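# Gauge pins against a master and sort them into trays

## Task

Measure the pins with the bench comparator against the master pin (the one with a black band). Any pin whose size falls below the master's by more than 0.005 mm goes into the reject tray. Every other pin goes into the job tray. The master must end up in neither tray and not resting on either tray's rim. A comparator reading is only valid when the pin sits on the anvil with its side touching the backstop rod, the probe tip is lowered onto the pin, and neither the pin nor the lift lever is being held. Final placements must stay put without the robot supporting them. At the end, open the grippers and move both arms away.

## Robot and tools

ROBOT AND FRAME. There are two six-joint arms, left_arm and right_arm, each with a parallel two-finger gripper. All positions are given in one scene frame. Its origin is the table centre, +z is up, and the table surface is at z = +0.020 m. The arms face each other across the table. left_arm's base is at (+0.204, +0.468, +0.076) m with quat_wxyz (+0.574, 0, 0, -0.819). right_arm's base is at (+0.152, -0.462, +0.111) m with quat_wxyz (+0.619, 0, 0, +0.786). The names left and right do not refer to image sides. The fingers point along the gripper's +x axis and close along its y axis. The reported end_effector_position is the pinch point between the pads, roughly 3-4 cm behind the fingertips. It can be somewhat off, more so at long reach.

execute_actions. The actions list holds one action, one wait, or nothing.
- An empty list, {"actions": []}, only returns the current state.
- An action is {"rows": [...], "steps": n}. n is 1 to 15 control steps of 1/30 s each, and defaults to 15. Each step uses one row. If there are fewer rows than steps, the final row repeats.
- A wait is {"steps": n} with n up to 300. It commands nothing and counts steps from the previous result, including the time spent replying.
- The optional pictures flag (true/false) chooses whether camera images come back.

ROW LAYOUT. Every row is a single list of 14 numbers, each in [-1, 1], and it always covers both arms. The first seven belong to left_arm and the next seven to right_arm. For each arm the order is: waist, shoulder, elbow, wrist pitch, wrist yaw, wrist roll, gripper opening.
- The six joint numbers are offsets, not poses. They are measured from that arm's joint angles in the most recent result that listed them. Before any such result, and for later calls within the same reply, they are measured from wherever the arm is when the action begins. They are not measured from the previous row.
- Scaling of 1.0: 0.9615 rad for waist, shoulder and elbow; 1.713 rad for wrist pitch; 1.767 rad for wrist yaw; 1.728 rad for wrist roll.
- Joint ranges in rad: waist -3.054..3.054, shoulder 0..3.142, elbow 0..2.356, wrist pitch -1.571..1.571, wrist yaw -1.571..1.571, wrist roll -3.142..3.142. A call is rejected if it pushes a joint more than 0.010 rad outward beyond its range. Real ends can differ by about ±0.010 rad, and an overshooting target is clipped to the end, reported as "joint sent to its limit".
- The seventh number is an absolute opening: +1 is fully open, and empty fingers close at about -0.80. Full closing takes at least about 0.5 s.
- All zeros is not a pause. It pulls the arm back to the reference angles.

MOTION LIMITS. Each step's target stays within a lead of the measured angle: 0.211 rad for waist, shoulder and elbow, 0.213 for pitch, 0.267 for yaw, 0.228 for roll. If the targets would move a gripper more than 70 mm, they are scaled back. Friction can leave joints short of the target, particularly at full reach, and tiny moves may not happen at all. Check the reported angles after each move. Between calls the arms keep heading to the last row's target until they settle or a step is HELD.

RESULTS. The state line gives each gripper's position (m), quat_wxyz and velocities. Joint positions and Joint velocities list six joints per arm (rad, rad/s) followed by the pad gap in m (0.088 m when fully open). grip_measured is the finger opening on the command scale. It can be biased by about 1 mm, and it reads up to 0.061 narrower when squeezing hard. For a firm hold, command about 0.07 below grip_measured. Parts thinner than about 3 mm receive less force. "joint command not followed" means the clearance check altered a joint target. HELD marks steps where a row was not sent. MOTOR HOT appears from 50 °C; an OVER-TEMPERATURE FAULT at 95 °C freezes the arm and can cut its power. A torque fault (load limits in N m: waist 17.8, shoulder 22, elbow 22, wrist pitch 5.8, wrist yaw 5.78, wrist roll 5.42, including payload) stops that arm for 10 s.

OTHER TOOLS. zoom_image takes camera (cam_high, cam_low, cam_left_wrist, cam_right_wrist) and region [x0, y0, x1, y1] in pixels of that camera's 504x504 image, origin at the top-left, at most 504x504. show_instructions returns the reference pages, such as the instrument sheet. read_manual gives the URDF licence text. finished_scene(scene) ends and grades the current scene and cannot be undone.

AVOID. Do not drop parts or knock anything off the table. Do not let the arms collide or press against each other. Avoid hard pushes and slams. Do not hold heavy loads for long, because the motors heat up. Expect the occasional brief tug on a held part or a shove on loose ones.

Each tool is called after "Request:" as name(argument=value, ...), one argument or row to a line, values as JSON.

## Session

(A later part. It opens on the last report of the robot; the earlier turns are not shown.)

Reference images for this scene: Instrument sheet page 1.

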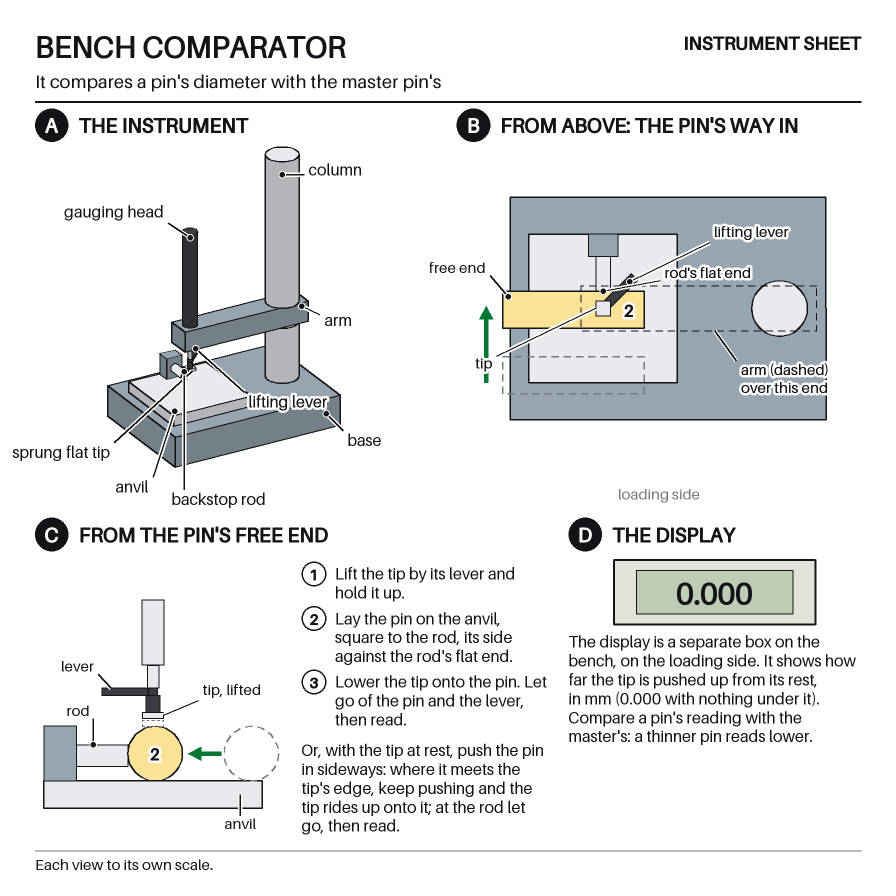

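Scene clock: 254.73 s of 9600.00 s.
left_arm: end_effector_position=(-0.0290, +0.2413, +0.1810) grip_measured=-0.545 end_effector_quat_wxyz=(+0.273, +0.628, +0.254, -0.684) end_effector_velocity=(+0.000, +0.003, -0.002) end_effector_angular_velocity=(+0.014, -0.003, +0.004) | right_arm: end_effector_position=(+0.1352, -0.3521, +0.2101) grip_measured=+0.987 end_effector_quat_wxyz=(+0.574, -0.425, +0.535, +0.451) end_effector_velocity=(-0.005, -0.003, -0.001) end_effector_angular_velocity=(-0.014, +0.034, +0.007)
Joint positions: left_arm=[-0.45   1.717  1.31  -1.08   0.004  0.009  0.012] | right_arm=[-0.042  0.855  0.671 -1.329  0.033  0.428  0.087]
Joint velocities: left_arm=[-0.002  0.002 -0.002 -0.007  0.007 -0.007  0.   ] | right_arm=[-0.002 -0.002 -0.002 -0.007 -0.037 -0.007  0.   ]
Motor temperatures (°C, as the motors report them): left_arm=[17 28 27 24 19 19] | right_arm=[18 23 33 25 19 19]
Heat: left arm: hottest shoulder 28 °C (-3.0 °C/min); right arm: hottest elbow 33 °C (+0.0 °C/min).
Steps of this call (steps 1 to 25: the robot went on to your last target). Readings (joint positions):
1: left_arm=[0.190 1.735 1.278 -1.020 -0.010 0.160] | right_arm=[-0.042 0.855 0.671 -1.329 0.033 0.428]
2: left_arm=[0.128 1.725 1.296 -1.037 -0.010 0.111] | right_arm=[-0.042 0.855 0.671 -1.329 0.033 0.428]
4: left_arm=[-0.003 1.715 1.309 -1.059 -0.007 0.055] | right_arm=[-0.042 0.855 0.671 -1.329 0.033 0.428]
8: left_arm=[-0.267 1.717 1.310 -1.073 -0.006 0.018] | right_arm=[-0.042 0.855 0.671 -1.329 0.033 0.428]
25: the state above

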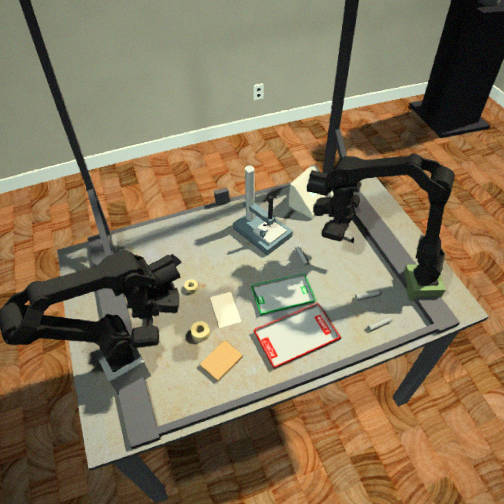

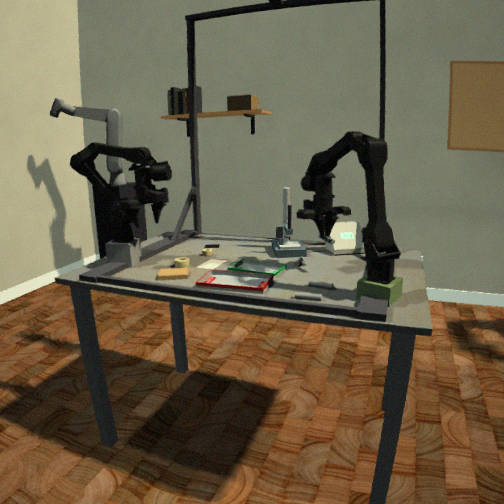

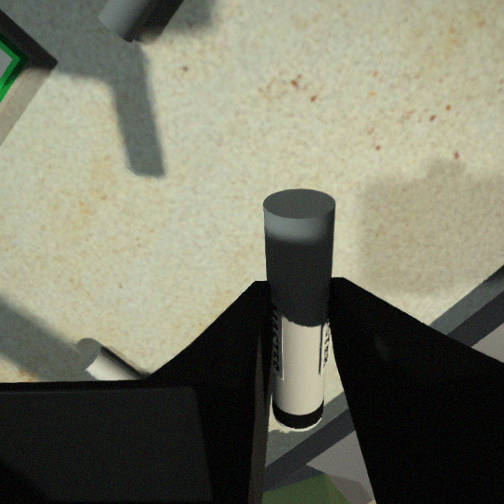

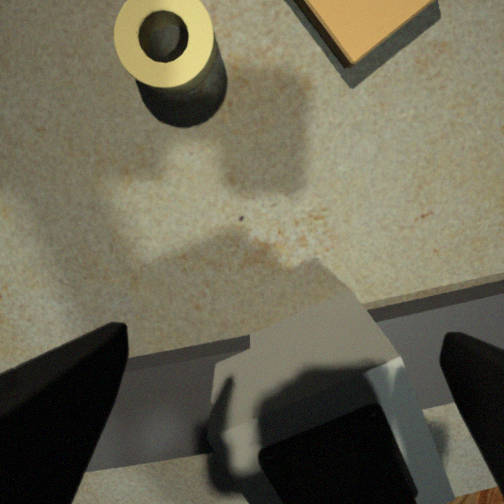

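Request:
execute_actions(
  actions=[
    {"rows":[[0,0.06,0,0.02,0,0,-0.66,0,0,0,0,0,0,1],[0,0.12,0,0.05,0,0,-0.66,0,0,0,0,0,0,1],[0,0.18,0,0.08,0,0,-0.66,0,0,0,0,0,0,1],[0,0.24,0,0.11,0,0,-0.66,0,0,0,0,0,0,1],[0,0.29,0,0.13,0,0,-0.66,0,0,0,0,0,0,1],[0,0.33,0,0.145,0,0,-0.66,0,0,0,0,0,0,1],[0,0.355,0,0.155,0,0,-0.66,0,0,0,0,0,0,1],[0,0.372,0,0.155,0,0,-0.66,0,0,0,0,0,0,1]],"steps":15},
  ],
  pictures=false,
)

Request:
execute_actions(
  actions=[
    {"steps":8},
  ],
  pictures=false,
)

Request:
execute_actions(
  actions=[
    {"rows":[[0,0.008,0,0,0,0,-0.4,0,0,0,0,0,0,1],[0,0.008,0,0,0,0,-0.2,0,0,0,0,0,0,1],[0,0.008,0,0,0,0,-0.2,0,0,0,0,0,0,1],[0,0.008,0,0,0,0,-0.2,0,0,0,0,0,0,1],[0,-0.05,0,-0.02,0,0,-0.2,0,0,0,0,0,0,1],[0,-0.12,0,-0.05,0,0,-0.2,0,0,0,0,0,0,1],[0,-0.2,0,-0.08,0,0,-0.2,0,0,0,0,0,0,1],[0,-0.3,-0.05,-0.08,0,0,-0.2,0,0,0,0,0,0,1],[0,-0.4,-0.15,-0.03,0,0,-0.2,0,0,0,0,0,0,1],[0,-0.5,-0.3,0.1,0,0,-0.1,0,0,0,0,0,0,1],[0,-0.55,-0.45,0.25,0,0,0,0,0,0,0,0,0,1],[0,-0.55,-0.55,0.35,0,0,0,0,0,0,0,0,0,1]],"steps":15},
  ],
  pictures=false,
)

Request:
execute_actions(
  actions=[
    {"steps":15},
  ],
  pictures=false,
)

Request:
execute_actions(
  actions=[
    {"rows":[[0,-0.03,-0.05,0.15,0,0,0,0,0,0,0,0,0,1],[0,-0.05,-0.1,0.25,0,0,0,0,0,0,0,0,0,1],[0,-0.05,-0.17,0.33,0,0,0,0,0,0,0,0,0,1],[0,-0.05,-0.24,0.4,0,0,0,0,0,0,0,0,0,1],[0,-0.05,-0.31,0.45,0,0,0,0,0,0,0,0,0,1],[0,-0.05,-0.38,0.46,0,0,0,0,0,0,0,0,0,1],[0,-0.05,-0.45,0.47,0,0,0,0,0,0,0,0,0,1],[0,-0.03,-0.51,0.48,0,0,0,0,0,0,0,0,0,1],[0,0,-0.53,0.49,0,0,0,0,0,0,0,0,0,1],[0,0.03,-0.545,0.5,0,0,0,0,0,0,0,0,0,1],[0,0.05,-0.555,0.51,0,0,0,0,0,0,0,0,0,1],[0,0.065,-0.56,0.525,0,0,0,0,0,0,0,0,0,1]],"steps":15},
  ],
  pictures=false,
)

Request:
execute_actions(
  actions=[
    {"steps":10},
  ],
)

Scene clock: 276.70 s of 9600.00 s.
left_arm: end_effector_position=(-0.0575, +0.2135, +0.0719) grip_measured=-0.521 end_effector_quat_wxyz=(+0.263, +0.654, +0.264, -0.658) end_effector_velocity=(+0.008, +0.002, -0.005) end_effector_angular_velocity=(-0.001, -0.052, +0.005) | right_arm: end_effector_position=(+0.1352, -0.3521, +0.2101) grip_measured=+0.987 end_effector_quat_wxyz=(+0.574, -0.425, +0.535, +0.451) end_effector_velocity=(-0.003, -0.003, -0.001) end_effector_angular_velocity=(-0.016, +0.019, +0.006)
Joint positions: left_arm=[-0.45   2.058  1.312 -0.819  0.004  0.009  0.013] | right_arm=[-0.042  0.855  0.671 -1.329  0.033  0.428  0.087]
Joint velocities: left_arm=[-0.002  0.012 -0.002 -0.022 -0.037 -0.007 -0.   ] | right_arm=[-0.002  0.002 -0.002 -0.007 -0.022 -0.007  0.   ]
Motor temperatures (°C, as the motors report them): left_arm=[17 29 28 23 19 19] | right_arm=[18 23 33 25 19 19]
Heat: left arm: hottest shoulder 29 °C (+1.0 °C/min); right arm: hottest elbow 33 °C (+0.0 °C/min).
Steps of this call (steps 1 to 15: the robot went on to your last target; steps 16 to 90: nothing new was sent; then 18.47 s passed at rest; steps 91 to 105: all 15 steps of this action). Readings (joint positions):
91: left_arm=[-0.450 1.725 1.310 -1.079 0.004 0.009] | right_arm=[-0.042 0.855 0.671 -1.329 0.033 0.428]
92: left_arm=[-0.450 1.741 1.310 -1.063 0.004 0.009] | right_arm=[-0.042 0.855 0.671 -1.329 0.033 0.428]
94: left_arm=[-0.450 1.809 1.314 -0.982 0.004 0.009] | right_arm=[-0.042 0.855 0.671 -1.329 0.033 0.428]
98: left_arm=[-0.450 2.006 1.317 -0.853 0.004 0.009] | right_arm=[-0.042 0.855 0.671 -1.329 0.033 0.428]
105: the state above

Scene clock: 276.97 s of 9600.00 s.
left_arm: end_effector_position=(-0.0575, +0.2135, +0.0719) grip_measured=-0.521 end_effector_quat_wxyz=(+0.263, +0.654, +0.264, -0.658) end_effector_velocity=(+0.001, +0.004, -0.001) end_effector_angular_velocity=(+0.014, -0.004, +0.005) | right_arm: end_effector_position=(+0.1352, -0.3521, +0.2101) grip_measured=+0.987 end_effector_quat_wxyz=(+0.574, -0.425, +0.535, +0.451) end_effector_velocity=(+0.002, -0.003, -0.002) end_effector_angular_velocity=(-0.010, -0.009, -0.010)
Joint positions: left_arm=[-0.45   2.058  1.312 -0.819  0.004  0.009  0.013] | right_arm=[-0.042  0.855  0.671 -1.329  0.033  0.428  0.087]
Joint velocities: left_arm=[-0.002 -0.002 -0.007 -0.007  0.007 -0.007 -0.   ] | right_arm=[-0.002 -0.002 -0.007 -0.007  0.007  0.007 -0.   ]
Motor temperatures (°C, as the motors report them): left_arm=[17 29 28 23 19 19] | right_arm=[18 23 33 25 19 19]
Heat: left arm: hottest shoulder 29 °C (+1.0 °C/min); right arm: hottest elbow 33 °C (+0.0 °C/min).
Steps of this call (steps 1 to 8: the robot went on to your last target). Readings (joint positions):
1: left_arm=[-0.450 2.058 1.312 -0.819 0.004 0.009] | right_arm=[-0.042 0.855 0.671 -1.329 0.033 0.428]
2: left_arm=[-0.450 2.058 1.312 -0.819 0.004 0.009] | right_arm=[-0.042 0.855 0.671 -1.329 0.033 0.428]
4: left_arm=[-0.450 2.058 1.312 -0.819 0.004 0.009] | right_arm=[-0.042 0.855 0.671 -1.329 0.033 0.428]
8: the state above

Scene clock: 277.47 s of 9600.00 s.
left_arm: end_effector_position=(-0.0399, +0.2307, +0.1492) grip_measured=-0.028 end_effector_quat_wxyz=(+0.314, +0.499, +0.200, -0.782) end_effector_velocity=(+0.048, +0.053, -0.101) end_effector_angular_velocity=(-0.695, +0.745, -0.005) | right_arm: end_effector_position=(+0.1352, -0.3521, +0.2101) grip_measured=+0.987 end_effector_quat_wxyz=(+0.574, -0.425, +0.535, +0.451) end_effector_velocity=(-0.000, -0.002, -0.001) end_effector_angular_velocity=(-0.014, +0.004, +0.005)
Joint positions: left_arm=[-0.45   1.554  0.923 -0.504  0.004  0.009  0.038] | right_arm=[-0.042  0.855  0.671 -1.329  0.033  0.428  0.087]
Joint velocities: left_arm=[-0.002 -0.735 -1.556  1.839  0.022 -0.007  0.016] | right_arm=[-0.002  0.002 -0.002 -0.007 -0.007 -0.007 -0.   ]
Motor temperatures (°C, as the motors report them): left_arm=[17 29 28 23 19 19] | right_arm=[18 23 33 25 19 19]
Heat: left arm: hottest shoulder 29 °C (+1.0 °C/min); right arm: hottest elbow 33 °C (+0.0 °C/min).
Steps of this call (steps 1 to 15: all 15 steps of this action). Readings (joint positions):
1: left_arm=[-0.450 2.058 1.312 -0.819 0.004 0.009] | right_arm=[-0.042 0.855 0.671 -1.329 0.033 0.428]
2: left_arm=[-0.450 2.058 1.312 -0.819 0.004 0.009] | right_arm=[-0.042 0.855 0.671 -1.329 0.033 0.428]
4: left_arm=[-0.450 2.058 1.312 -0.819 0.004 0.009] | right_arm=[-0.042 0.855 0.671 -1.329 0.033 0.428]
8: left_arm=[-0.450 1.969 1.297 -0.903 0.004 0.009] | right_arm=[-0.042 0.855 0.671 -1.329 0.033 0.428]
15: the state above

Scene clock: 277.97 s of 9600.00 s.
left_arm: end_effector_position=(-0.0506, +0.2202, +0.1419) grip_measured=-0.002 end_effector_quat_wxyz=(+0.330, +0.431, +0.172, -0.822) end_effector_velocity=(-0.002, +0.001, +0.001) end_effector_angular_velocity=(-0.004, +0.007, -0.013) | right_arm: end_effector_position=(+0.1352, -0.3521, +0.2101) grip_measured=+0.987 end_effector_quat_wxyz=(+0.574, -0.425, +0.535, +0.451) end_effector_velocity=(+0.002, -0.003, -0.002) end_effector_angular_velocity=(-0.010, -0.009, -0.010)
Joint positions: left_arm=[-0.45   1.536  0.793 -0.224  0.004  0.009  0.039] | right_arm=[-0.042  0.855  0.671 -1.329  0.033  0.428  0.087]
Joint velocities: left_arm=[-0.002 -0.002 -0.002  0.007  0.007  0.007 -0.   ] | right_arm=[-0.002 -0.002 -0.007 -0.007  0.007  0.007 -0.   ]
Motor temperatures (°C, as the motors report them): left_arm=[17 29 28 23 19 19] | right_arm=[18 23 33 25 19 19]
Heat: left arm: hottest shoulder 29 °C (+1.0 °C/min); right arm: hottest elbow 33 °C (+0.0 °C/min).
Steps of this call (steps 1 to 15: the robot went on to your last target). Readings (joint positions):
1: left_arm=[-0.450 1.539 0.880 -0.444 0.004 0.009] | right_arm=[-0.042 0.855 0.671 -1.329 0.033 0.428]
2: left_arm=[-0.450 1.537 0.846 -0.383 0.004 0.009] | right_arm=[-0.042 0.855 0.671 -1.329 0.033 0.428]
4: left_arm=[-0.450 1.540 0.806 -0.298 0.004 0.009] | right_arm=[-0.042 0.855 0.671 -1.329 0.033 0.428]
8: left_arm=[-0.450 1.538 0.795 -0.234 0.004 0.009] | right_arm=[-0.042 0.855 0.671 -1.329 0.033 0.428]
15: the state above

Scene clock: 278.47 s of 9600.00 s.
left_arm: end_effector_position=(-0.0185, +0.2516, +0.0812) grip_measured=-0.002 end_effector_quat_wxyz=(+0.352, +0.315, +0.124, -0.873) end_effector_velocity=(-0.038, -0.039, +0.063) end_effector_angular_velocity=(-0.292, +0.333, +0.031) | right_arm: end_effector_position=(+0.1352, -0.3521, +0.2101) grip_measured=+0.987 end_effector_quat_wxyz=(+0.574, -0.425, +0.535, +0.451) end_effector_velocity=(+0.002, -0.002, -0.000) end_effector_angular_velocity=(-0.006, -0.009, +0.004)
Joint positions: left_arm=[-0.45   1.588  0.265  0.633  0.004  0.009  0.039] | right_arm=[-0.042  0.855  0.671 -1.329  0.033  0.428  0.087]
Joint velocities: left_arm=[ 0.002  0.051 -0.042  0.535 -0.007 -0.037 -0.   ] | right_arm=[-0.002 -0.002 -0.002 -0.007  0.007 -0.007 -0.   ]
Motor temperatures (°C, as the motors report them): left_arm=[17 29 28 23 19 19] | right_arm=[18 23 33 25 19 19]
Heat: left arm: hottest shoulder 29 °C (+1.0 °C/min); right arm: hottest elbow 33 °C (+0.0 °C/min).
Steps of this call (steps 1 to 15: all 15 steps of this action). Readings (joint positions):
1: left_arm=[-0.450 1.533 0.783 -0.178 0.004 0.009] | right_arm=[-0.042 0.855 0.671 -1.329 0.033 0.428]
2: left_arm=[-0.450 1.527 0.761 -0.104 0.004 0.009] | right_arm=[-0.042 0.855 0.671 -1.329 0.033 0.428]
4: left_arm=[-0.450 1.505 0.693 0.037 0.004 0.009] | right_arm=[-0.042 0.855 0.671 -1.329 0.033 0.428]
8: left_arm=[-0.450 1.487 0.469 0.303 0.004 0.009] | right_arm=[-0.042 0.855 0.671 -1.329 0.033 0.428]
15: the state above

Scene clock: 278.80 s of 9600.00 s.
left_arm: end_effector_position=(-0.0215, +0.2486, +0.0863) grip_measured=-0.002 end_effector_quat_wxyz=(+0.354, +0.300, +0.118, -0.878) end_effector_velocity=(+0.001, -0.002, +0.003) end_effector_angular_velocity=(-0.006, +0.011, +0.028) | right_arm: end_effector_position=(+0.1352, -0.3521, +0.2101) grip_measured=+0.987 end_effector_quat_wxyz=(+0.574, -0.425, +0.535, +0.451) end_effector_velocity=(-0.003, -0.003, -0.001) end_effector_angular_velocity=(-0.016, +0.019, +0.006)
Joint positions: left_arm=[-0.45   1.592  0.263  0.672  0.004  0.009  0.039] | right_arm=[-0.042  0.855  0.671 -1.329  0.033  0.428  0.087]
Joint velocities: left_arm=[-0.002 -0.007 -0.002  0.007 -0.022 -0.022 -0.   ] | right_arm=[-0.002  0.002 -0.002 -0.007 -0.022 -0.007 -0.   ]
Motor temperatures (°C, as the motors report them): left_arm=[17 29 28 23 19 19] | right_arm=[18 23 33 25 19 19]
Heat: left arm: hottest shoulder 29 °C (+1.0 °C/min); right arm: hottest elbow 33 °C (+0.0 °C/min).
Steps of this call (steps 1 to 10: the robot went on to your last target). Readings (joint positions):
1: left_arm=[-0.450 1.589 0.265 0.648 0.004 0.009] | right_arm=[-0.042 0.855 0.671 -1.329 0.033 0.428]
2: left_arm=[-0.450 1.589 0.265 0.659 0.004 0.009] | right_arm=[-0.042 0.855 0.671 -1.329 0.033 0.428]
4: left_arm=[-0.450 1.590 0.264 0.666 0.004 0.009] | right_arm=[-0.042 0.855 0.671 -1.329 0.033 0.428]
8: left_arm=[-0.450 1.592 0.263 0.671 0.004 0.009] | right_arm=[-0.042 0.855 0.671 -1.329 0.033 0.428]
10: the state above

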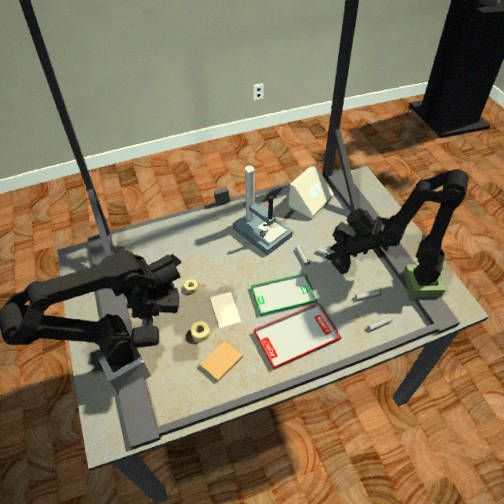

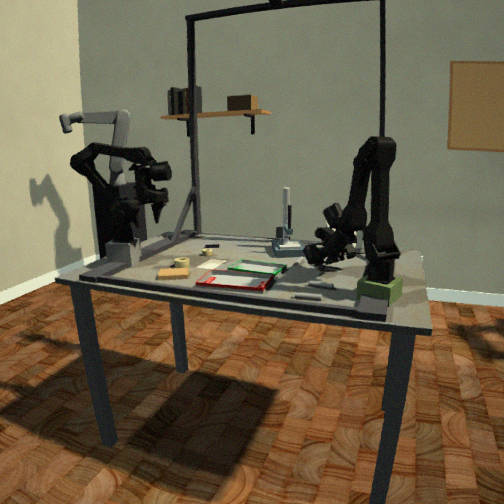

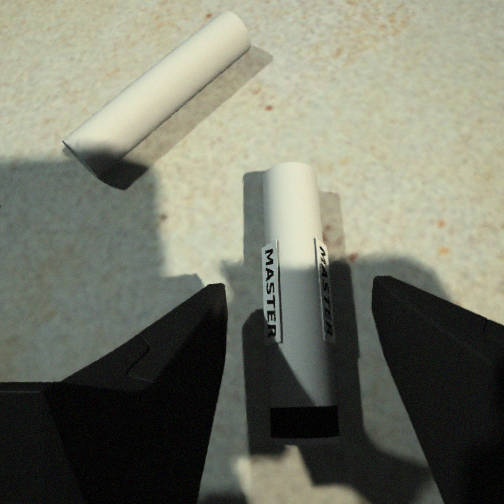

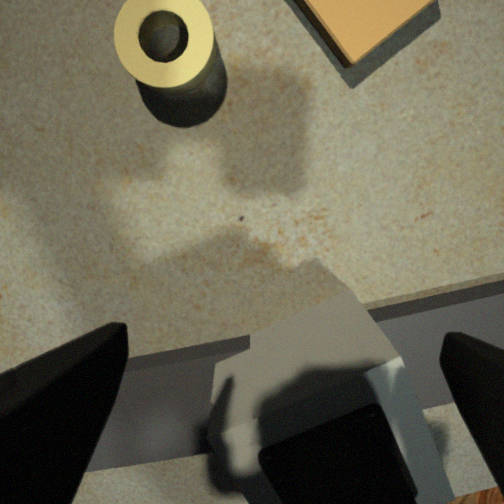

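Request:
execute_actions(
  actions=[],
)

Scene clock: 308.13 s of 9600.00 s.
left_arm: end_effector_position=(-0.0215, +0.2486, +0.0863) grip_measured=-0.002 end_effector_quat_wxyz=(+0.354, +0.300, +0.118, -0.878) end_effector_velocity=(+0.003, +0.002, -0.003) end_effector_angular_velocity=(+0.009, -0.008, +0.008) | right_arm: end_effector_position=(+0.1352, -0.3521, +0.2101) grip_measured=+0.987 end_effector_quat_wxyz=(+0.574, -0.425, +0.535, +0.451) end_effector_velocity=(+0.000, -0.002, -0.000) end_effector_angular_velocity=(-0.004, +0.005, +0.015)
Joint positions: left_arm=[-0.45   1.592  0.263  0.672  0.004  0.009  0.039] | right_arm=[-0.042  0.855  0.671 -1.329  0.033  0.428  0.087]
Joint velocities: left_arm=[-0.002 -0.002 -0.007 -0.007 -0.007 -0.007  0.   ] | right_arm=[-0.007 -0.007 -0.002 -0.007 -0.007 -0.022 -0.   ]
Motor temperatures (°C, as the motors report them): left_arm=[17 27 26 27 19 19] | right_arm=[18 22 33 24 19 19]
Heat: left arm: hottest shoulder 27 °C (-1.0 °C/min); right arm: hottest elbow 33 °C (+0.0 °C/min).
Steps of this call (steps 1 to 30: the robot went on to your last target; steps 31 to 90: nothing new was sent; then 26.33 s passed at rest). Readings (joint positions):
1: left_arm=[-0.450 1.592 0.263 0.672 0.004 0.009] | right_arm=[-0.042 0.855 0.671 -1.329 0.033 0.428]
2: left_arm=[-0.450 1.592 0.263 0.672 0.004 0.009] | right_arm=[-0.042 0.855 0.671 -1.329 0.033 0.428]
4: left_arm=[-0.450 1.592 0.263 0.672 0.004 0.009] | right_arm=[-0.042 0.855 0.671 -1.329 0.033 0.428]
8: left_arm=[-0.450 1.592 0.263 0.672 0.004 0.009] | right_arm=[-0.042 0.855 0.671 -1.329 0.033 0.428]
90: the state above
All arms were judged still, so your last target was given up. Only a new action makes them travel on or press farther. Fingers that are still opening or closing keep moving.

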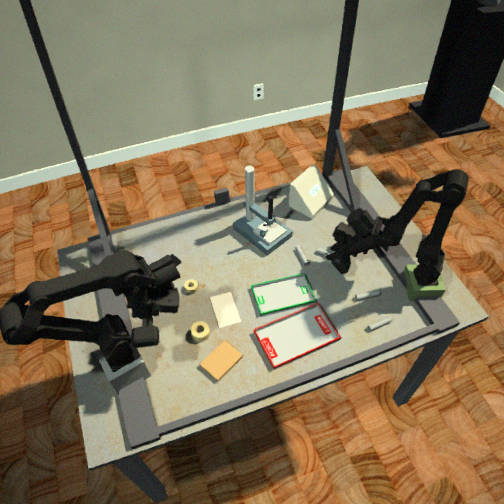

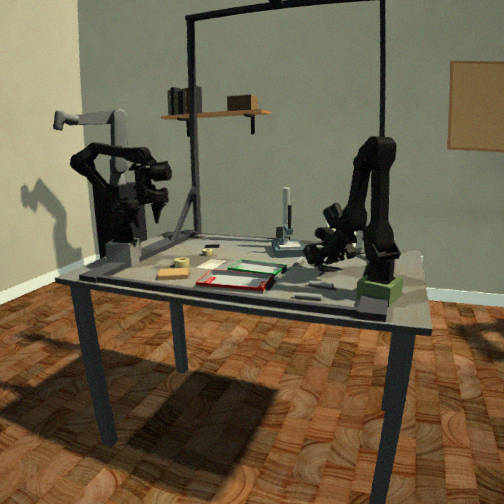

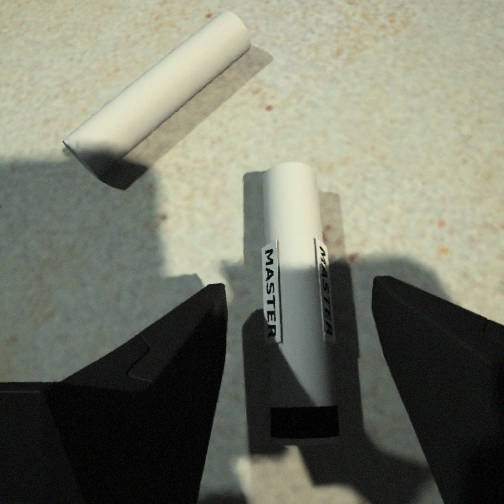

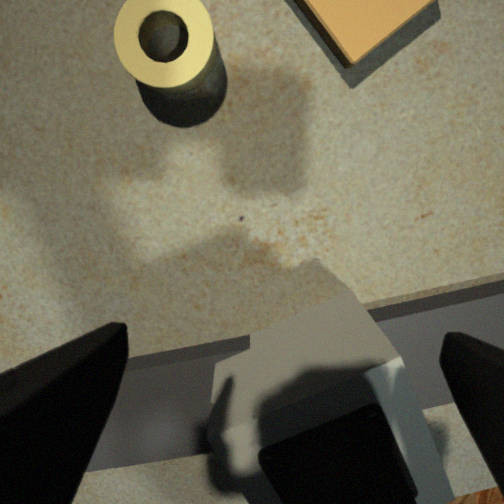

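Request:
execute_actions(
  actions=[
    {"rows":[[0,0.02,0.022,0.02,0,0,-0.15,0,0,0,0,0,0,1],[0,0.04,0.022,0.025,0,0,-0.15,0,0,0,0,0,0,1],[0,0.06,0.022,0.025,0,0,-0.15,0,0,0,0,0,0,1],[0,0.082,0.022,0.025,0,0,-0.15,0,0,0,0,0,0,1]],"steps":15},
  ],
)

Scene clock: 313.30 s of 9600.00 s.
left_arm: end_effector_position=(-0.0246, +0.2456, +0.0766) grip_measured=-0.147 end_effector_quat_wxyz=(+0.353, +0.307, +0.121, -0.876) end_effector_velocity=(-0.002, +0.004, -0.001) end_effector_angular_velocity=(+0.011, +0.000, -0.024) | right_arm: end_effector_position=(+0.1352, -0.3521, +0.2101) grip_measured=+0.987 end_effector_quat_wxyz=(+0.574, -0.425, +0.535, +0.451) end_effector_velocity=(+0.000, -0.005, -0.001) end_effector_angular_velocity=(-0.023, +0.002, +0.005)
Joint positions: left_arm=[-0.45   1.663  0.279  0.713  0.004  0.009  0.032] | right_arm=[-0.042  0.855  0.671 -1.329  0.033  0.428  0.087]
Joint velocities: left_arm=[-0.002 -0.002 -0.002 -0.007  0.022  0.007 -0.   ] | right_arm=[-0.002 -0.002 -0.002 -0.022 -0.007 -0.007 -0.   ]
Motor temperatures (°C, as the motors report them): left_arm=[17 26 26 27 19 19] | right_arm=[18 22 33 24 19 19]
Heat: left arm: hottest wrist pitch 27 °C (-1.0 °C/min); right arm: hottest elbow 33 °C (+0.0 °C/min).
Steps of this call (steps 1 to 90: nothing new was sent; then 1.67 s passed at rest; steps 91 to 105: all 15 steps of this action). Readings (joint positions):
91: left_arm=[-0.450 1.595 0.263 0.680 0.004 0.009] | right_arm=[-0.042 0.855 0.671 -1.329 0.033 0.428]
92: left_arm=[-0.450 1.602 0.265 0.691 0.004 0.009] | right_arm=[-0.042 0.855 0.671 -1.329 0.033 0.428]
94: left_arm=[-0.450 1.627 0.273 0.706 0.004 0.009] | right_arm=[-0.042 0.855 0.671 -1.329 0.033 0.428]
98: left_arm=[-0.450 1.660 0.278 0.709 0.004 0.009] | right_arm=[-0.042 0.855 0.671 -1.329 0.033 0.428]
105: the state above

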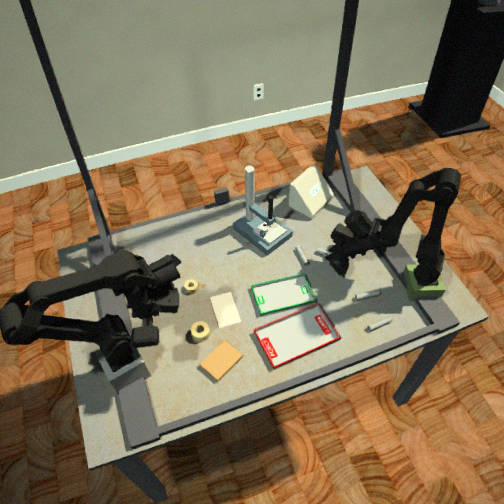

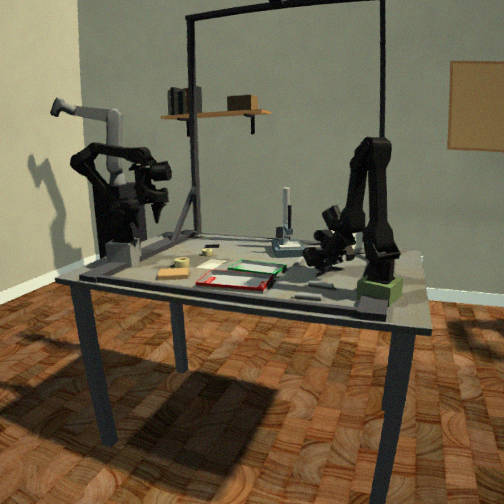

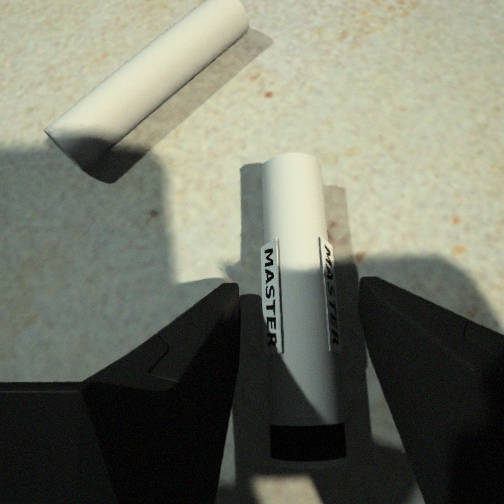

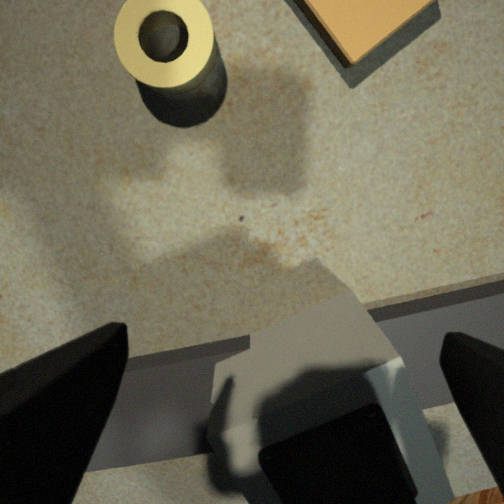

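Request:
execute_actions(
  actions=[
    {"rows":[[0,-0.008,-0.012,0.006,0,0,-0.15,0,0,0,0,0,0,1],[0,-0.008,-0.012,0.006,0,0,-0.15,0,0,0,0,0,0,1],[0,-0.008,-0.012,0.006,0,0,-0.15,0,0,0,0,0,0,1],[0,-0.008,-0.012,0.006,0,0,-0.15,0,0,0,0,0,0,1],[0,-0.008,-0.012,0.006,0,0,-0.15,0,0,0,0,0,0,1],[0,-0.008,-0.012,0.006,0,0,-0.4,0,0,0,0,0,0,1],[0,-0.008,-0.012,0.006,0,0,-0.66,0,0,0,0,0,0,1]],"steps":15},
  ],
)

Scene clock: 323.30 s of 9600.00 s.
left_arm: end_effector_position=(-0.0242, +0.2460, +0.0770) grip_measured=-0.496 end_effector_quat_wxyz=(+0.353, +0.305, +0.120, -0.876) end_effector_velocity=(+0.001, +0.001, -0.001) end_effector_angular_velocity=(-0.002, -0.012, -0.001) | right_arm: end_effector_position=(+0.1352, -0.3521, +0.2101) grip_measured=+0.987 end_effector_quat_wxyz=(+0.574, -0.425, +0.535, +0.451) end_effector_velocity=(-0.001, -0.006, -0.000) end_effector_angular_velocity=(-0.021, +0.019, -0.013)
Joint positions: left_arm=[-0.45   1.662  0.274  0.72   0.004  0.009  0.015] | right_arm=[-0.042  0.855  0.671 -1.329  0.033  0.428  0.087]
Joint velocities: left_arm=[-0.002 -0.002 -0.002 -0.007 -0.007  0.007  0.   ] | right_arm=[-0.007 -0.007 -0.002 -0.022 -0.022  0.007 -0.   ]
Motor temperatures (°C, as the motors report them): left_arm=[17 26 26 27 19 19] | right_arm=[18 22 33 24 19 19]
Heat: left arm: hottest wrist pitch 27 °C (-2.0 °C/min); right arm: hottest elbow 33 °C (+0.0 °C/min).
Steps of this call (steps 1 to 15: the robot went on to your last target; steps 16 to 90: nothing new was sent; then 6.50 s passed at rest; steps 91 to 105: all 15 steps of this action). Readings (joint positions):
91: left_arm=[-0.450 1.663 0.279 0.714 0.004 0.009] | right_arm=[-0.042 0.855 0.671 -1.329 0.033 0.428]
92: left_arm=[-0.450 1.663 0.278 0.716 0.004 0.009] | right_arm=[-0.042 0.855 0.671 -1.329 0.033 0.428]
94: left_arm=[-0.450 1.663 0.277 0.718 0.004 0.009] | right_arm=[-0.042 0.855 0.671 -1.329 0.033 0.428]
98: left_arm=[-0.450 1.663 0.275 0.719 0.004 0.009] | right_arm=[-0.042 0.855 0.671 -1.329 0.033 0.428]
105: the state above

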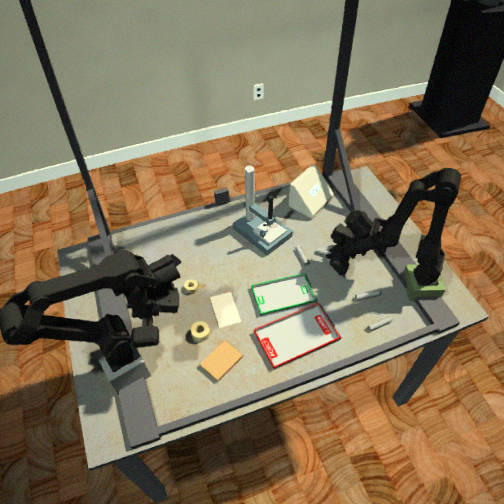

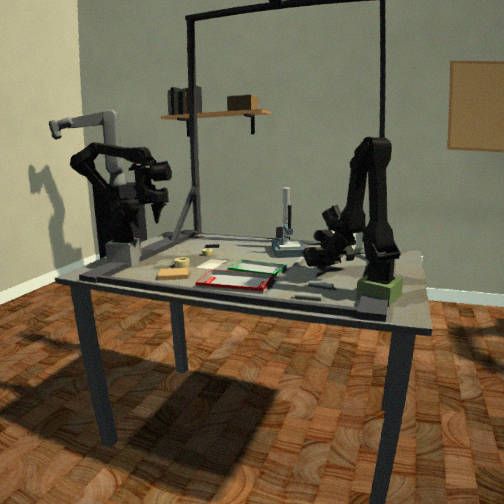

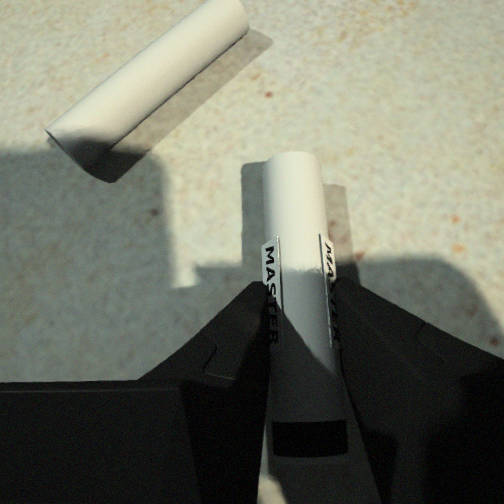

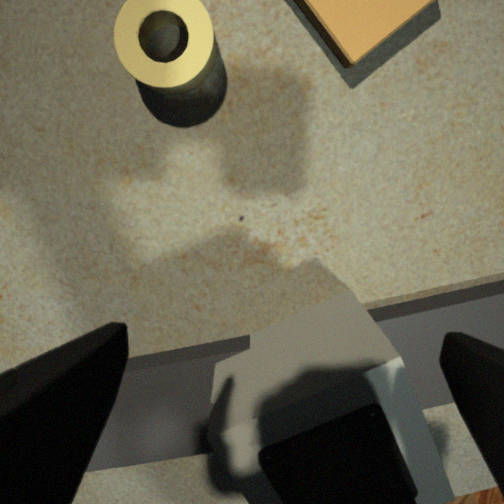

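Request:
execute_actions(
  actions=[
    {"rows":[[0,-0.03,0.08,0,0,0,-0.66,0,0,0,0,0,0,1],[-0.02,-0.06,0.2,-0.02,0,0,-0.66,0,0,0,0,0,0,1],[-0.05,-0.06,0.35,-0.06,0.02,0.02,-0.66,0,0,0,0,0,0,1],[-0.05,-0.04,0.5,-0.11,0.04,0.04,-0.66,0,0,0,0,0,0,1],[-0.05,0,0.62,-0.16,0.06,0.05,-0.66,0,0,0,0,0,0,1],[-0.05,0.04,0.74,-0.21,0.08,0.06,-0.66,0,0,0,0,0,0,1],[-0.05,0.08,0.82,-0.26,0.08,0.06,-0.66,0,0,0,0,0,0,1],[-0.05,0.11,0.875,-0.3,0.08,0.06,-0.66,0,0,0,0,0,0,1],[-0.05,0.137,0.875,-0.328,0.08,0.06,-0.66,0,0,0,0,0,0,1]],"steps":15},
  ],
  pictures=false,
)

Request:
execute_actions(
  actions=[
    {"steps":20},
  ],
  pictures=false,
)

Scene clock: 331.73 s of 9600.00 s.
left_arm: end_effector_position=(-0.1651, +0.1673, +0.1865) grip_measured=-0.496 end_effector_quat_wxyz=(+0.263, +0.282, +0.075, -0.920) end_effector_velocity=(-0.217, -0.187, +0.456) end_effector_angular_velocity=(-0.757, +0.861, -0.025) | right_arm: end_effector_position=(+0.1352, -0.3521, +0.2101) grip_measured=+0.987 end_effector_quat_wxyz=(+0.574, -0.425, +0.535, +0.451) end_effector_velocity=(-0.003, -0.003, -0.001) end_effector_angular_velocity=(-0.012, +0.020, +0.011)
Joint positions: left_arm=[-0.497  1.798  1.027  0.174  0.136  0.106  0.015] | right_arm=[-0.042  0.855  0.671 -1.329  0.033  0.428  0.087]
Joint velocities: left_arm=[-0.002 -0.002  1.15  -0.007  0.022  0.007  0.   ] | right_arm=[ 0.002 -0.002 -0.002 -0.007 -0.022 -0.007 -0.   ]
Motor temperatures (°C, as the motors report them): left_arm=[17 26 26 28 19 19] | right_arm=[18 22 33 24 19 19]
Heat: left arm: hottest wrist pitch 28 °C (-1.0 °C/min); right arm: hottest elbow 33 °C (+0.0 °C/min).
Steps of this call (steps 1 to 15: the robot went on to your last target; steps 16 to 90: nothing new was sent; then 4.93 s passed at rest; steps 91 to 105: all 15 steps of this action). Readings (joint positions):
91: left_arm=[-0.450 1.659 0.283 0.714 0.004 0.009] | right_arm=[-0.042 0.855 0.671 -1.329 0.033 0.428]
92: left_arm=[-0.452 1.655 0.306 0.695 0.004 0.009] | right_arm=[-0.042 0.855 0.671 -1.329 0.033 0.428]
94: left_arm=[-0.466 1.651 0.387 0.635 0.019 0.028] | right_arm=[-0.042 0.855 0.671 -1.329 0.033 0.428]
98: left_arm=[-0.493 1.696 0.652 0.392 0.115 0.090] | right_arm=[-0.042 0.855 0.671 -1.329 0.033 0.428]
105: the state above

Scene clock: 332.40 s of 9600.00 s.
left_arm: end_effector_position=(-0.1786, +0.1559, +0.2197) grip_measured=-0.496 end_effector_quat_wxyz=(+0.266, +0.252, +0.060, -0.929) end_effector_velocity=(+0.002, +0.002, -0.004) end_effector_angular_velocity=(+0.017, -0.015, +0.008) | right_arm: end_effector_position=(+0.1352, -0.3521, +0.2101) grip_measured=+0.987 end_effector_quat_wxyz=(+0.574, -0.425, +0.535, +0.451) end_effector_velocity=(+0.000, -0.005, -0.001) end_effector_angular_velocity=(-0.023, +0.002, +0.005)
Joint positions: left_arm=[-0.497  1.794  1.113  0.153  0.139  0.107  0.015] | right_arm=[-0.042  0.855  0.671 -1.329  0.033  0.428  0.087]
Joint velocities: left_arm=[-0.002 -0.002 -0.002 -0.022 -0.007 -0.007 -0.   ] | right_arm=[-0.002 -0.002 -0.002 -0.022 -0.007 -0.007 -0.   ]
Motor temperatures (°C, as the motors report them): left_arm=[17 26 26 28 19 19] | right_arm=[18 22 33 24 19 19]
Heat: left arm: hottest wrist pitch 28 °C (-1.0 °C/min); right arm: hottest elbow 33 °C (+0.0 °C/min).
Steps of this call (steps 1 to 20: the robot went on to your last target). Readings (joint positions):
1: left_arm=[-0.497 1.798 1.060 0.174 0.138 0.107] | right_arm=[-0.042 0.855 0.671 -1.329 0.033 0.428]
2: left_arm=[-0.497 1.793 1.085 0.174 0.138 0.107] | right_arm=[-0.042 0.855 0.671 -1.329 0.033 0.428]
4: left_arm=[-0.497 1.787 1.111 0.172 0.139 0.107] | right_arm=[-0.042 0.855 0.671 -1.329 0.033 0.428]
8: left_arm=[-0.497 1.790 1.114 0.153 0.139 0.107] | right_arm=[-0.042 0.855 0.671 -1.329 0.033 0.428]
20: the state above

Request:
execute_actions(
  actions=[
    {"rows":[[0.01,0.04,-0.005,0.008,0.003,0,-0.66,0,0,0,0,0,0,1],[0.02,0.08,-0.01,0.015,0.006,0,-0.66,0,0,0,0,0,0,1],[0.03,0.12,-0.015,0.022,0.009,0,-0.66,0,0,0,0,0,0,1],[0.04,0.15,-0.018,0.028,0.012,0,-0.66,0,0,0,0,0,0,1],[0.05,0.175,-0.021,0.033,0.014,0,-0.66,0,0,0,0,0,0,1],[0.055,0.195,-0.023,0.037,0.015,0,-0.66,0,0,0,0,0,0,1],[0.06,0.21,-0.023,0.037,0.016,0,-0.66,0,0,0,0,0,0,1],[0.07,0.216,-0.023,0.037,0.016,0,-0.66,0,0,0,0,0,0,1]],"steps":15},
  ],
)

Scene clock: 338.63 s of 9600.00 s.
left_arm: end_effector_position=(-0.1612, +0.1334, +0.1293) grip_measured=-0.496 end_effector_quat_wxyz=(+0.273, +0.312, +0.106, -0.904) end_effector_velocity=(-0.000, +0.003, -0.001) end_effector_angular_velocity=(+0.013, +0.001, -0.004) | right_arm: end_effector_position=(+0.1352, -0.3521, +0.2101) grip_measured=+0.987 end_effector_quat_wxyz=(+0.574, -0.425, +0.535, +0.451) end_effector_velocity=(+0.001, +0.000, -0.002) end_effector_angular_velocity=(-0.001, -0.008, +0.004)
Joint positions: left_arm=[-0.431  1.993  1.094  0.215  0.169  0.108  0.015] | right_arm=[-0.042  0.855  0.671 -1.329  0.033  0.428  0.087]
Joint velocities: left_arm=[-0.002 -0.002 -0.002 -0.007  0.007 -0.007 -0.   ] | right_arm=[-0.002  0.002 -0.007  0.007  0.007 -0.007 -0.   ]
Motor temperatures (°C, as the motors report them): left_arm=[17 27 27 28 19 19] | right_arm=[18 22 33 24 19 19]
Heat: left arm: hottest wrist pitch 28 °C (-1.0 °C/min); right arm: hottest elbow 33 °C (+0.0 °C/min).
Steps of this call (steps 1 to 15: the robot went on to your last target; steps 16 to 90: nothing new was sent; then 2.73 s passed at rest; steps 91 to 105: all 15 steps of this action). Readings (joint positions):
91: left_arm=[-0.497 1.799 1.113 0.154 0.140 0.107] | right_arm=[-0.042 0.855 0.671 -1.329 0.033 0.428]
92: left_arm=[-0.495 1.811 1.113 0.163 0.143 0.107] | right_arm=[-0.042 0.855 0.671 -1.329 0.033 0.428]
94: left_arm=[-0.485 1.852 1.113 0.187 0.150 0.107] | right_arm=[-0.042 0.855 0.671 -1.329 0.033 0.428]
98: left_arm=[-0.450 1.963 1.102 0.199 0.156 0.107] | right_arm=[-0.042 0.855 0.671 -1.329 0.033 0.428]
105: the state above

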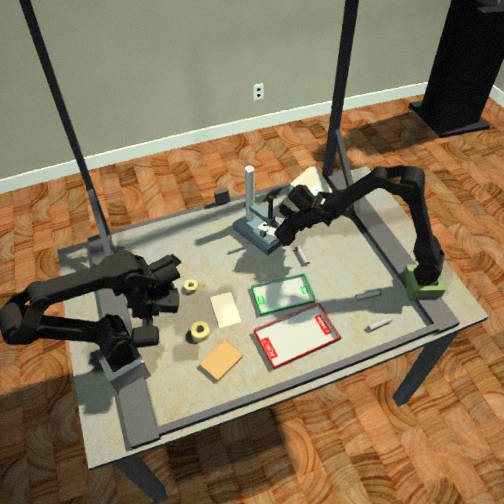

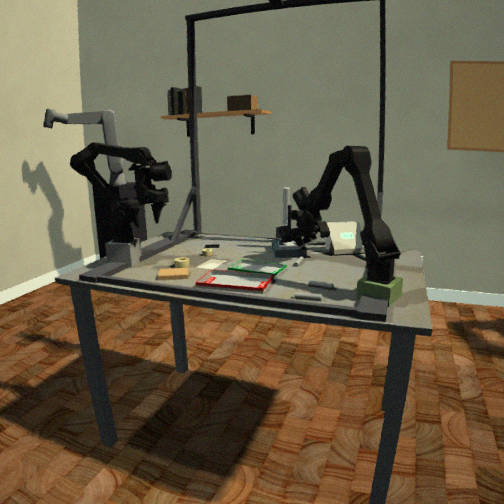

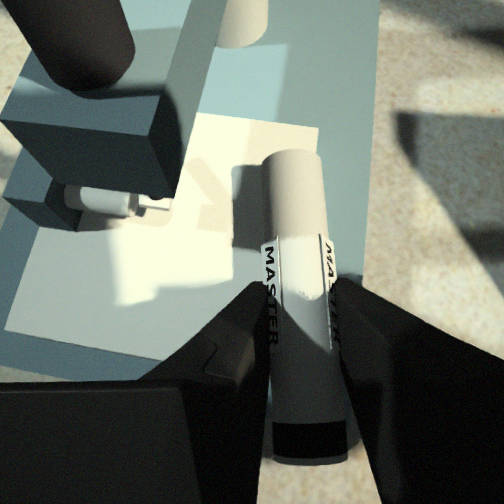

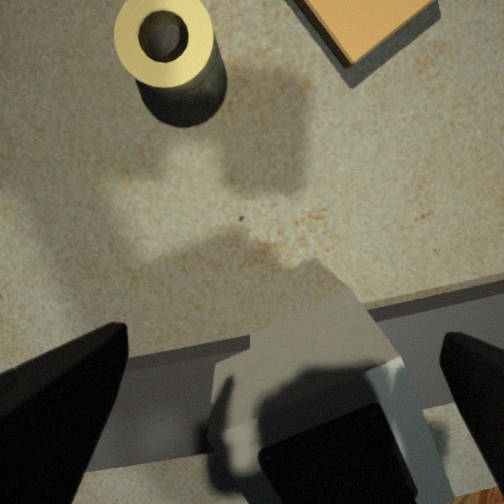

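Request:
execute_actions(
  actions=[
    {"rows":[[0.02,0.004,0.003,0,0.012,0.004,-0.66,0,0,0,0,0,0,1],[0.04,0.007,0.005,-0.001,0.024,0.008,-0.66,0,0,0,0,0,0,1],[0.055,0.01,0.007,-0.002,0.035,0.012,-0.66,0,0,0,0,0,0,1],[0.07,0.012,0.009,-0.003,0.045,0.015,-0.66,0,0,0,0,0,0,1],[0.085,0.014,0.011,-0.004,0.053,0.017,-0.66,0,0,0,0,0,0,1],[0.095,0.015,0.012,-0.005,0.06,0.019,-0.66,0,0,0,0,0,0,1],[0.105,0.015,0.012,-0.005,0.064,0.02,-0.66,0,0,0,0,0,0,1],[0.115,0.015,0.012,-0.005,0.067,0.021,-0.66,0,0,0,0,0,0,1],[0.123,0.015,0.012,-0.005,0.07,0.021,-0.66,0,0,0,0,0,0,1],[0.13,0.015,0.012,-0.005,0.07,0.021,-0.66,0,0,0,0,0,0,1]],"steps":15},
  ],
)

Scene clock: 346.80 s of 9600.00 s.
left_arm: end_effector_position=(-0.1303, +0.1068, +0.1281) grip_measured=-0.496 end_effector_quat_wxyz=(+0.267, +0.301, +0.129, -0.906) end_effector_velocity=(+0.004, +0.001, -0.005) end_effector_angular_velocity=(+0.031, +0.002, +0.015) | right_arm: end_effector_position=(+0.1352, -0.3521, +0.2101) grip_measured=+0.987 end_effector_quat_wxyz=(+0.574, -0.425, +0.535, +0.451) end_effector_velocity=(+0.002, -0.003, -0.002) end_effector_angular_velocity=(-0.010, -0.009, -0.010)
Joint positions: left_arm=[-0.313  1.998  1.094  0.208  0.288  0.14   0.015] | right_arm=[-0.042  0.855  0.671 -1.329  0.033  0.428  0.087]
Joint velocities: left_arm=[ 0.007  0.002 -0.007 -0.007  0.007 -0.022  0.   ] | right_arm=[-0.002 -0.002 -0.007 -0.007  0.007  0.007 -0.   ]
Motor temperatures (°C, as the motors report them): left_arm=[17 28 27 28 19 19] | right_arm=[18 22 33 24 19 19]
Heat: left arm: hottest shoulder 28 °C (+0.0 °C/min); right arm: hottest elbow 33 °C (+0.0 °C/min).
Steps of this call (steps 1 to 15: the robot went on to your last target; steps 16 to 90: nothing new was sent; then 4.67 s passed at rest; steps 91 to 105: all 15 steps of this action). Readings (joint positions):
91: left_arm=[-0.430 1.994 1.094 0.216 0.171 0.108] | right_arm=[-0.042 0.855 0.671 -1.329 0.033 0.428]
92: left_arm=[-0.426 1.994 1.094 0.216 0.182 0.110] | right_arm=[-0.042 0.855 0.671 -1.329 0.033 0.428]
94: left_arm=[-0.406 1.995 1.094 0.214 0.213 0.119] | right_arm=[-0.042 0.855 0.671 -1.329 0.033 0.428]
98: left_arm=[-0.349 1.997 1.094 0.211 0.261 0.134] | right_arm=[-0.042 0.855 0.671 -1.329 0.033 0.428]
105: the state above

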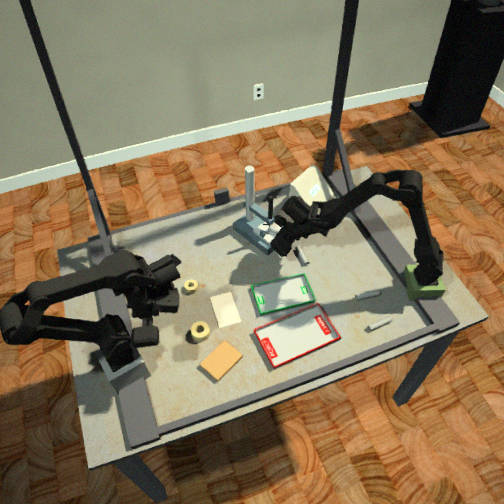

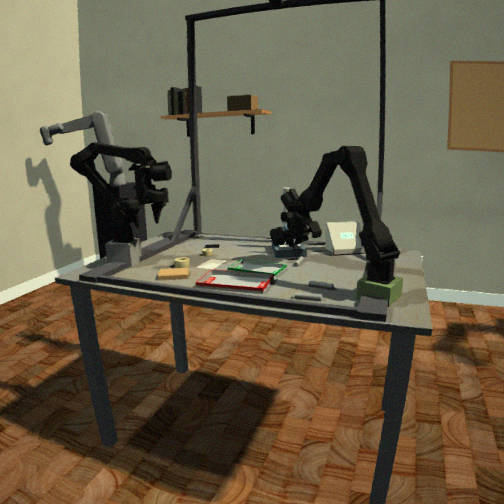

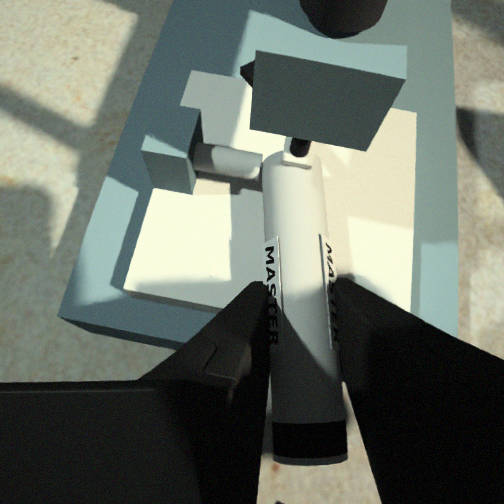

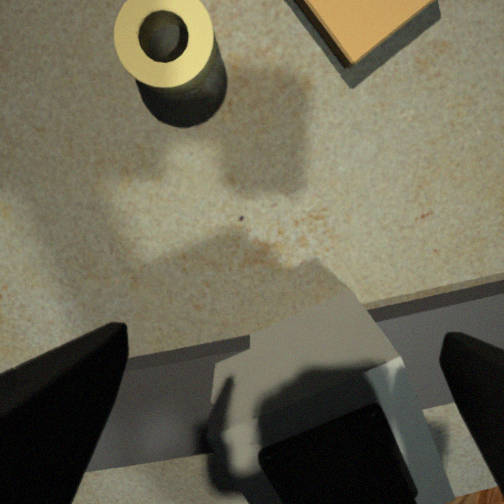

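Request:
execute_actions(
  actions=[
    {"rows":[[-0.012,0,0.01,0,0,0,-0.66,0,0,0,0,0,0,1],[-0.012,0.005,0.018,-0.002,0,0,-0.66,0,0,0,0,0,0,1],[-0.012,0.01,0.026,-0.004,0,0,-0.66,0,0,0,0,0,0,1],[-0.012,0.014,0.03,-0.004,0,0,-0.66,0,0,0,0,0,0,1],[-0.012,0.016,0.03,-0.004,0,0,-0.66,0,0,0,0,0,0,1],[-0.012,0.016,0.03,-0.004,0,0,-0.66,0,0,0,0,0,0,1],[-0.012,0.016,0.03,-0.004,0,0,-0.66,0,0,0,0,0,0,1],[0,0.016,0.03,-0.004,0,0,-0.66,0,0,0,0,0,0,1],[0.012,0.016,0.03,-0.004,0,0,-0.66,0,0,0,0,0,0,1]],"steps":15},
  ],
)

Scene clock: 356.00 s of 9600.00 s.
left_arm: end_effector_position=(-0.1324, +0.1052, +0.1288) grip_measured=-0.496 end_effector_quat_wxyz=(+0.266, +0.301, +0.130, -0.907) end_effector_velocity=(+0.001, +0.001, -0.001) end_effector_angular_velocity=(+0.008, -0.005, +0.008) | right_arm: end_effector_position=(+0.1352, -0.3521, +0.2101) grip_measured=+0.987 end_effector_quat_wxyz=(+0.574, -0.425, +0.535, +0.451) end_effector_velocity=(-0.000, -0.002, -0.000) end_effector_angular_velocity=(-0.004, +0.006, +0.005)
Joint positions: left_arm=[-0.314  2.005  1.108  0.2    0.29   0.14   0.015] | right_arm=[-0.042  0.855  0.671 -1.329  0.033  0.428  0.087]
Joint velocities: left_arm=[-0.002 -0.002 -0.002 -0.007 -0.007 -0.007 -0.   ] | right_arm=[-0.002 -0.007 -0.002 -0.007 -0.007 -0.007 -0.   ]
Motor temperatures (°C, as the motors report them): left_arm=[17 29 28 28 19 19] | right_arm=[18 22 33 24 19 19]
Heat: left arm: hottest shoulder 29 °C (+2.0 °C/min); right arm: hottest elbow 33 °C (+0.0 °C/min).
Steps of this call (steps 1 to 15: the robot went on to your last target; steps 16 to 90: nothing new was sent; then 5.70 s passed at rest; steps 91 to 105: all 15 steps of this action). Readings (joint positions):
91: left_arm=[-0.313 1.998 1.094 0.208 0.289 0.140] | right_arm=[-0.042 0.855 0.671 -1.329 0.033 0.428]
92: left_arm=[-0.313 1.998 1.095 0.207 0.289 0.140] | right_arm=[-0.042 0.855 0.671 -1.329 0.033 0.428]
94: left_arm=[-0.314 1.999 1.100 0.201 0.289 0.140] | right_arm=[-0.042 0.855 0.671 -1.329 0.033 0.428]
98: left_arm=[-0.317 2.004 1.107 0.201 0.289 0.140] | right_arm=[-0.042 0.855 0.671 -1.329 0.033 0.428]
105: the state above

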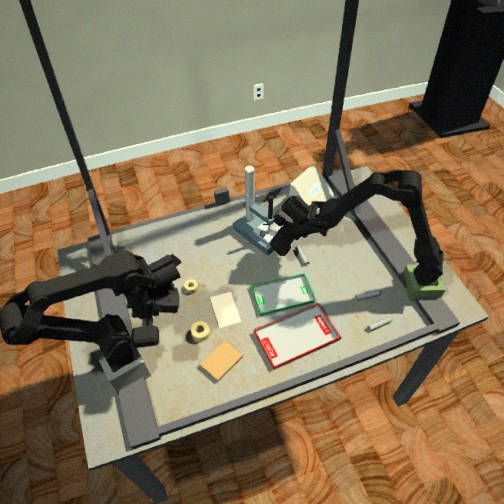

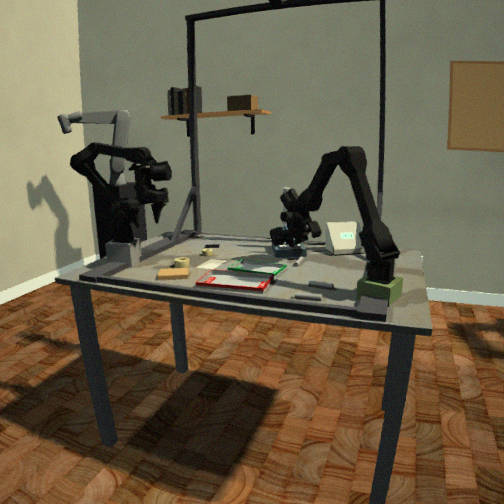

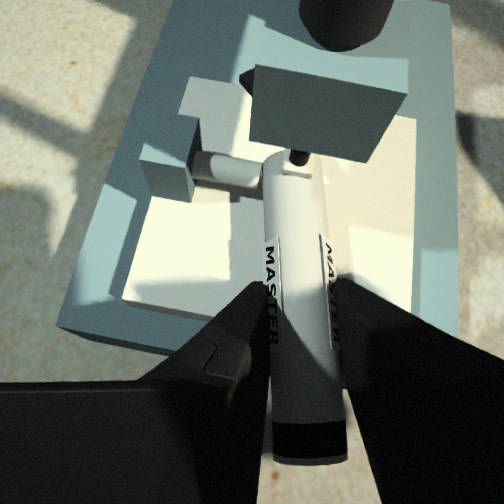

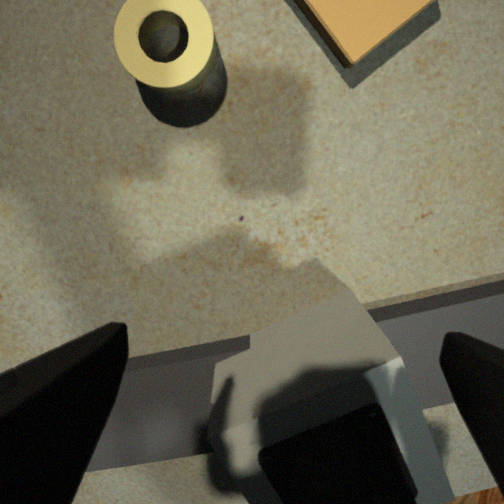

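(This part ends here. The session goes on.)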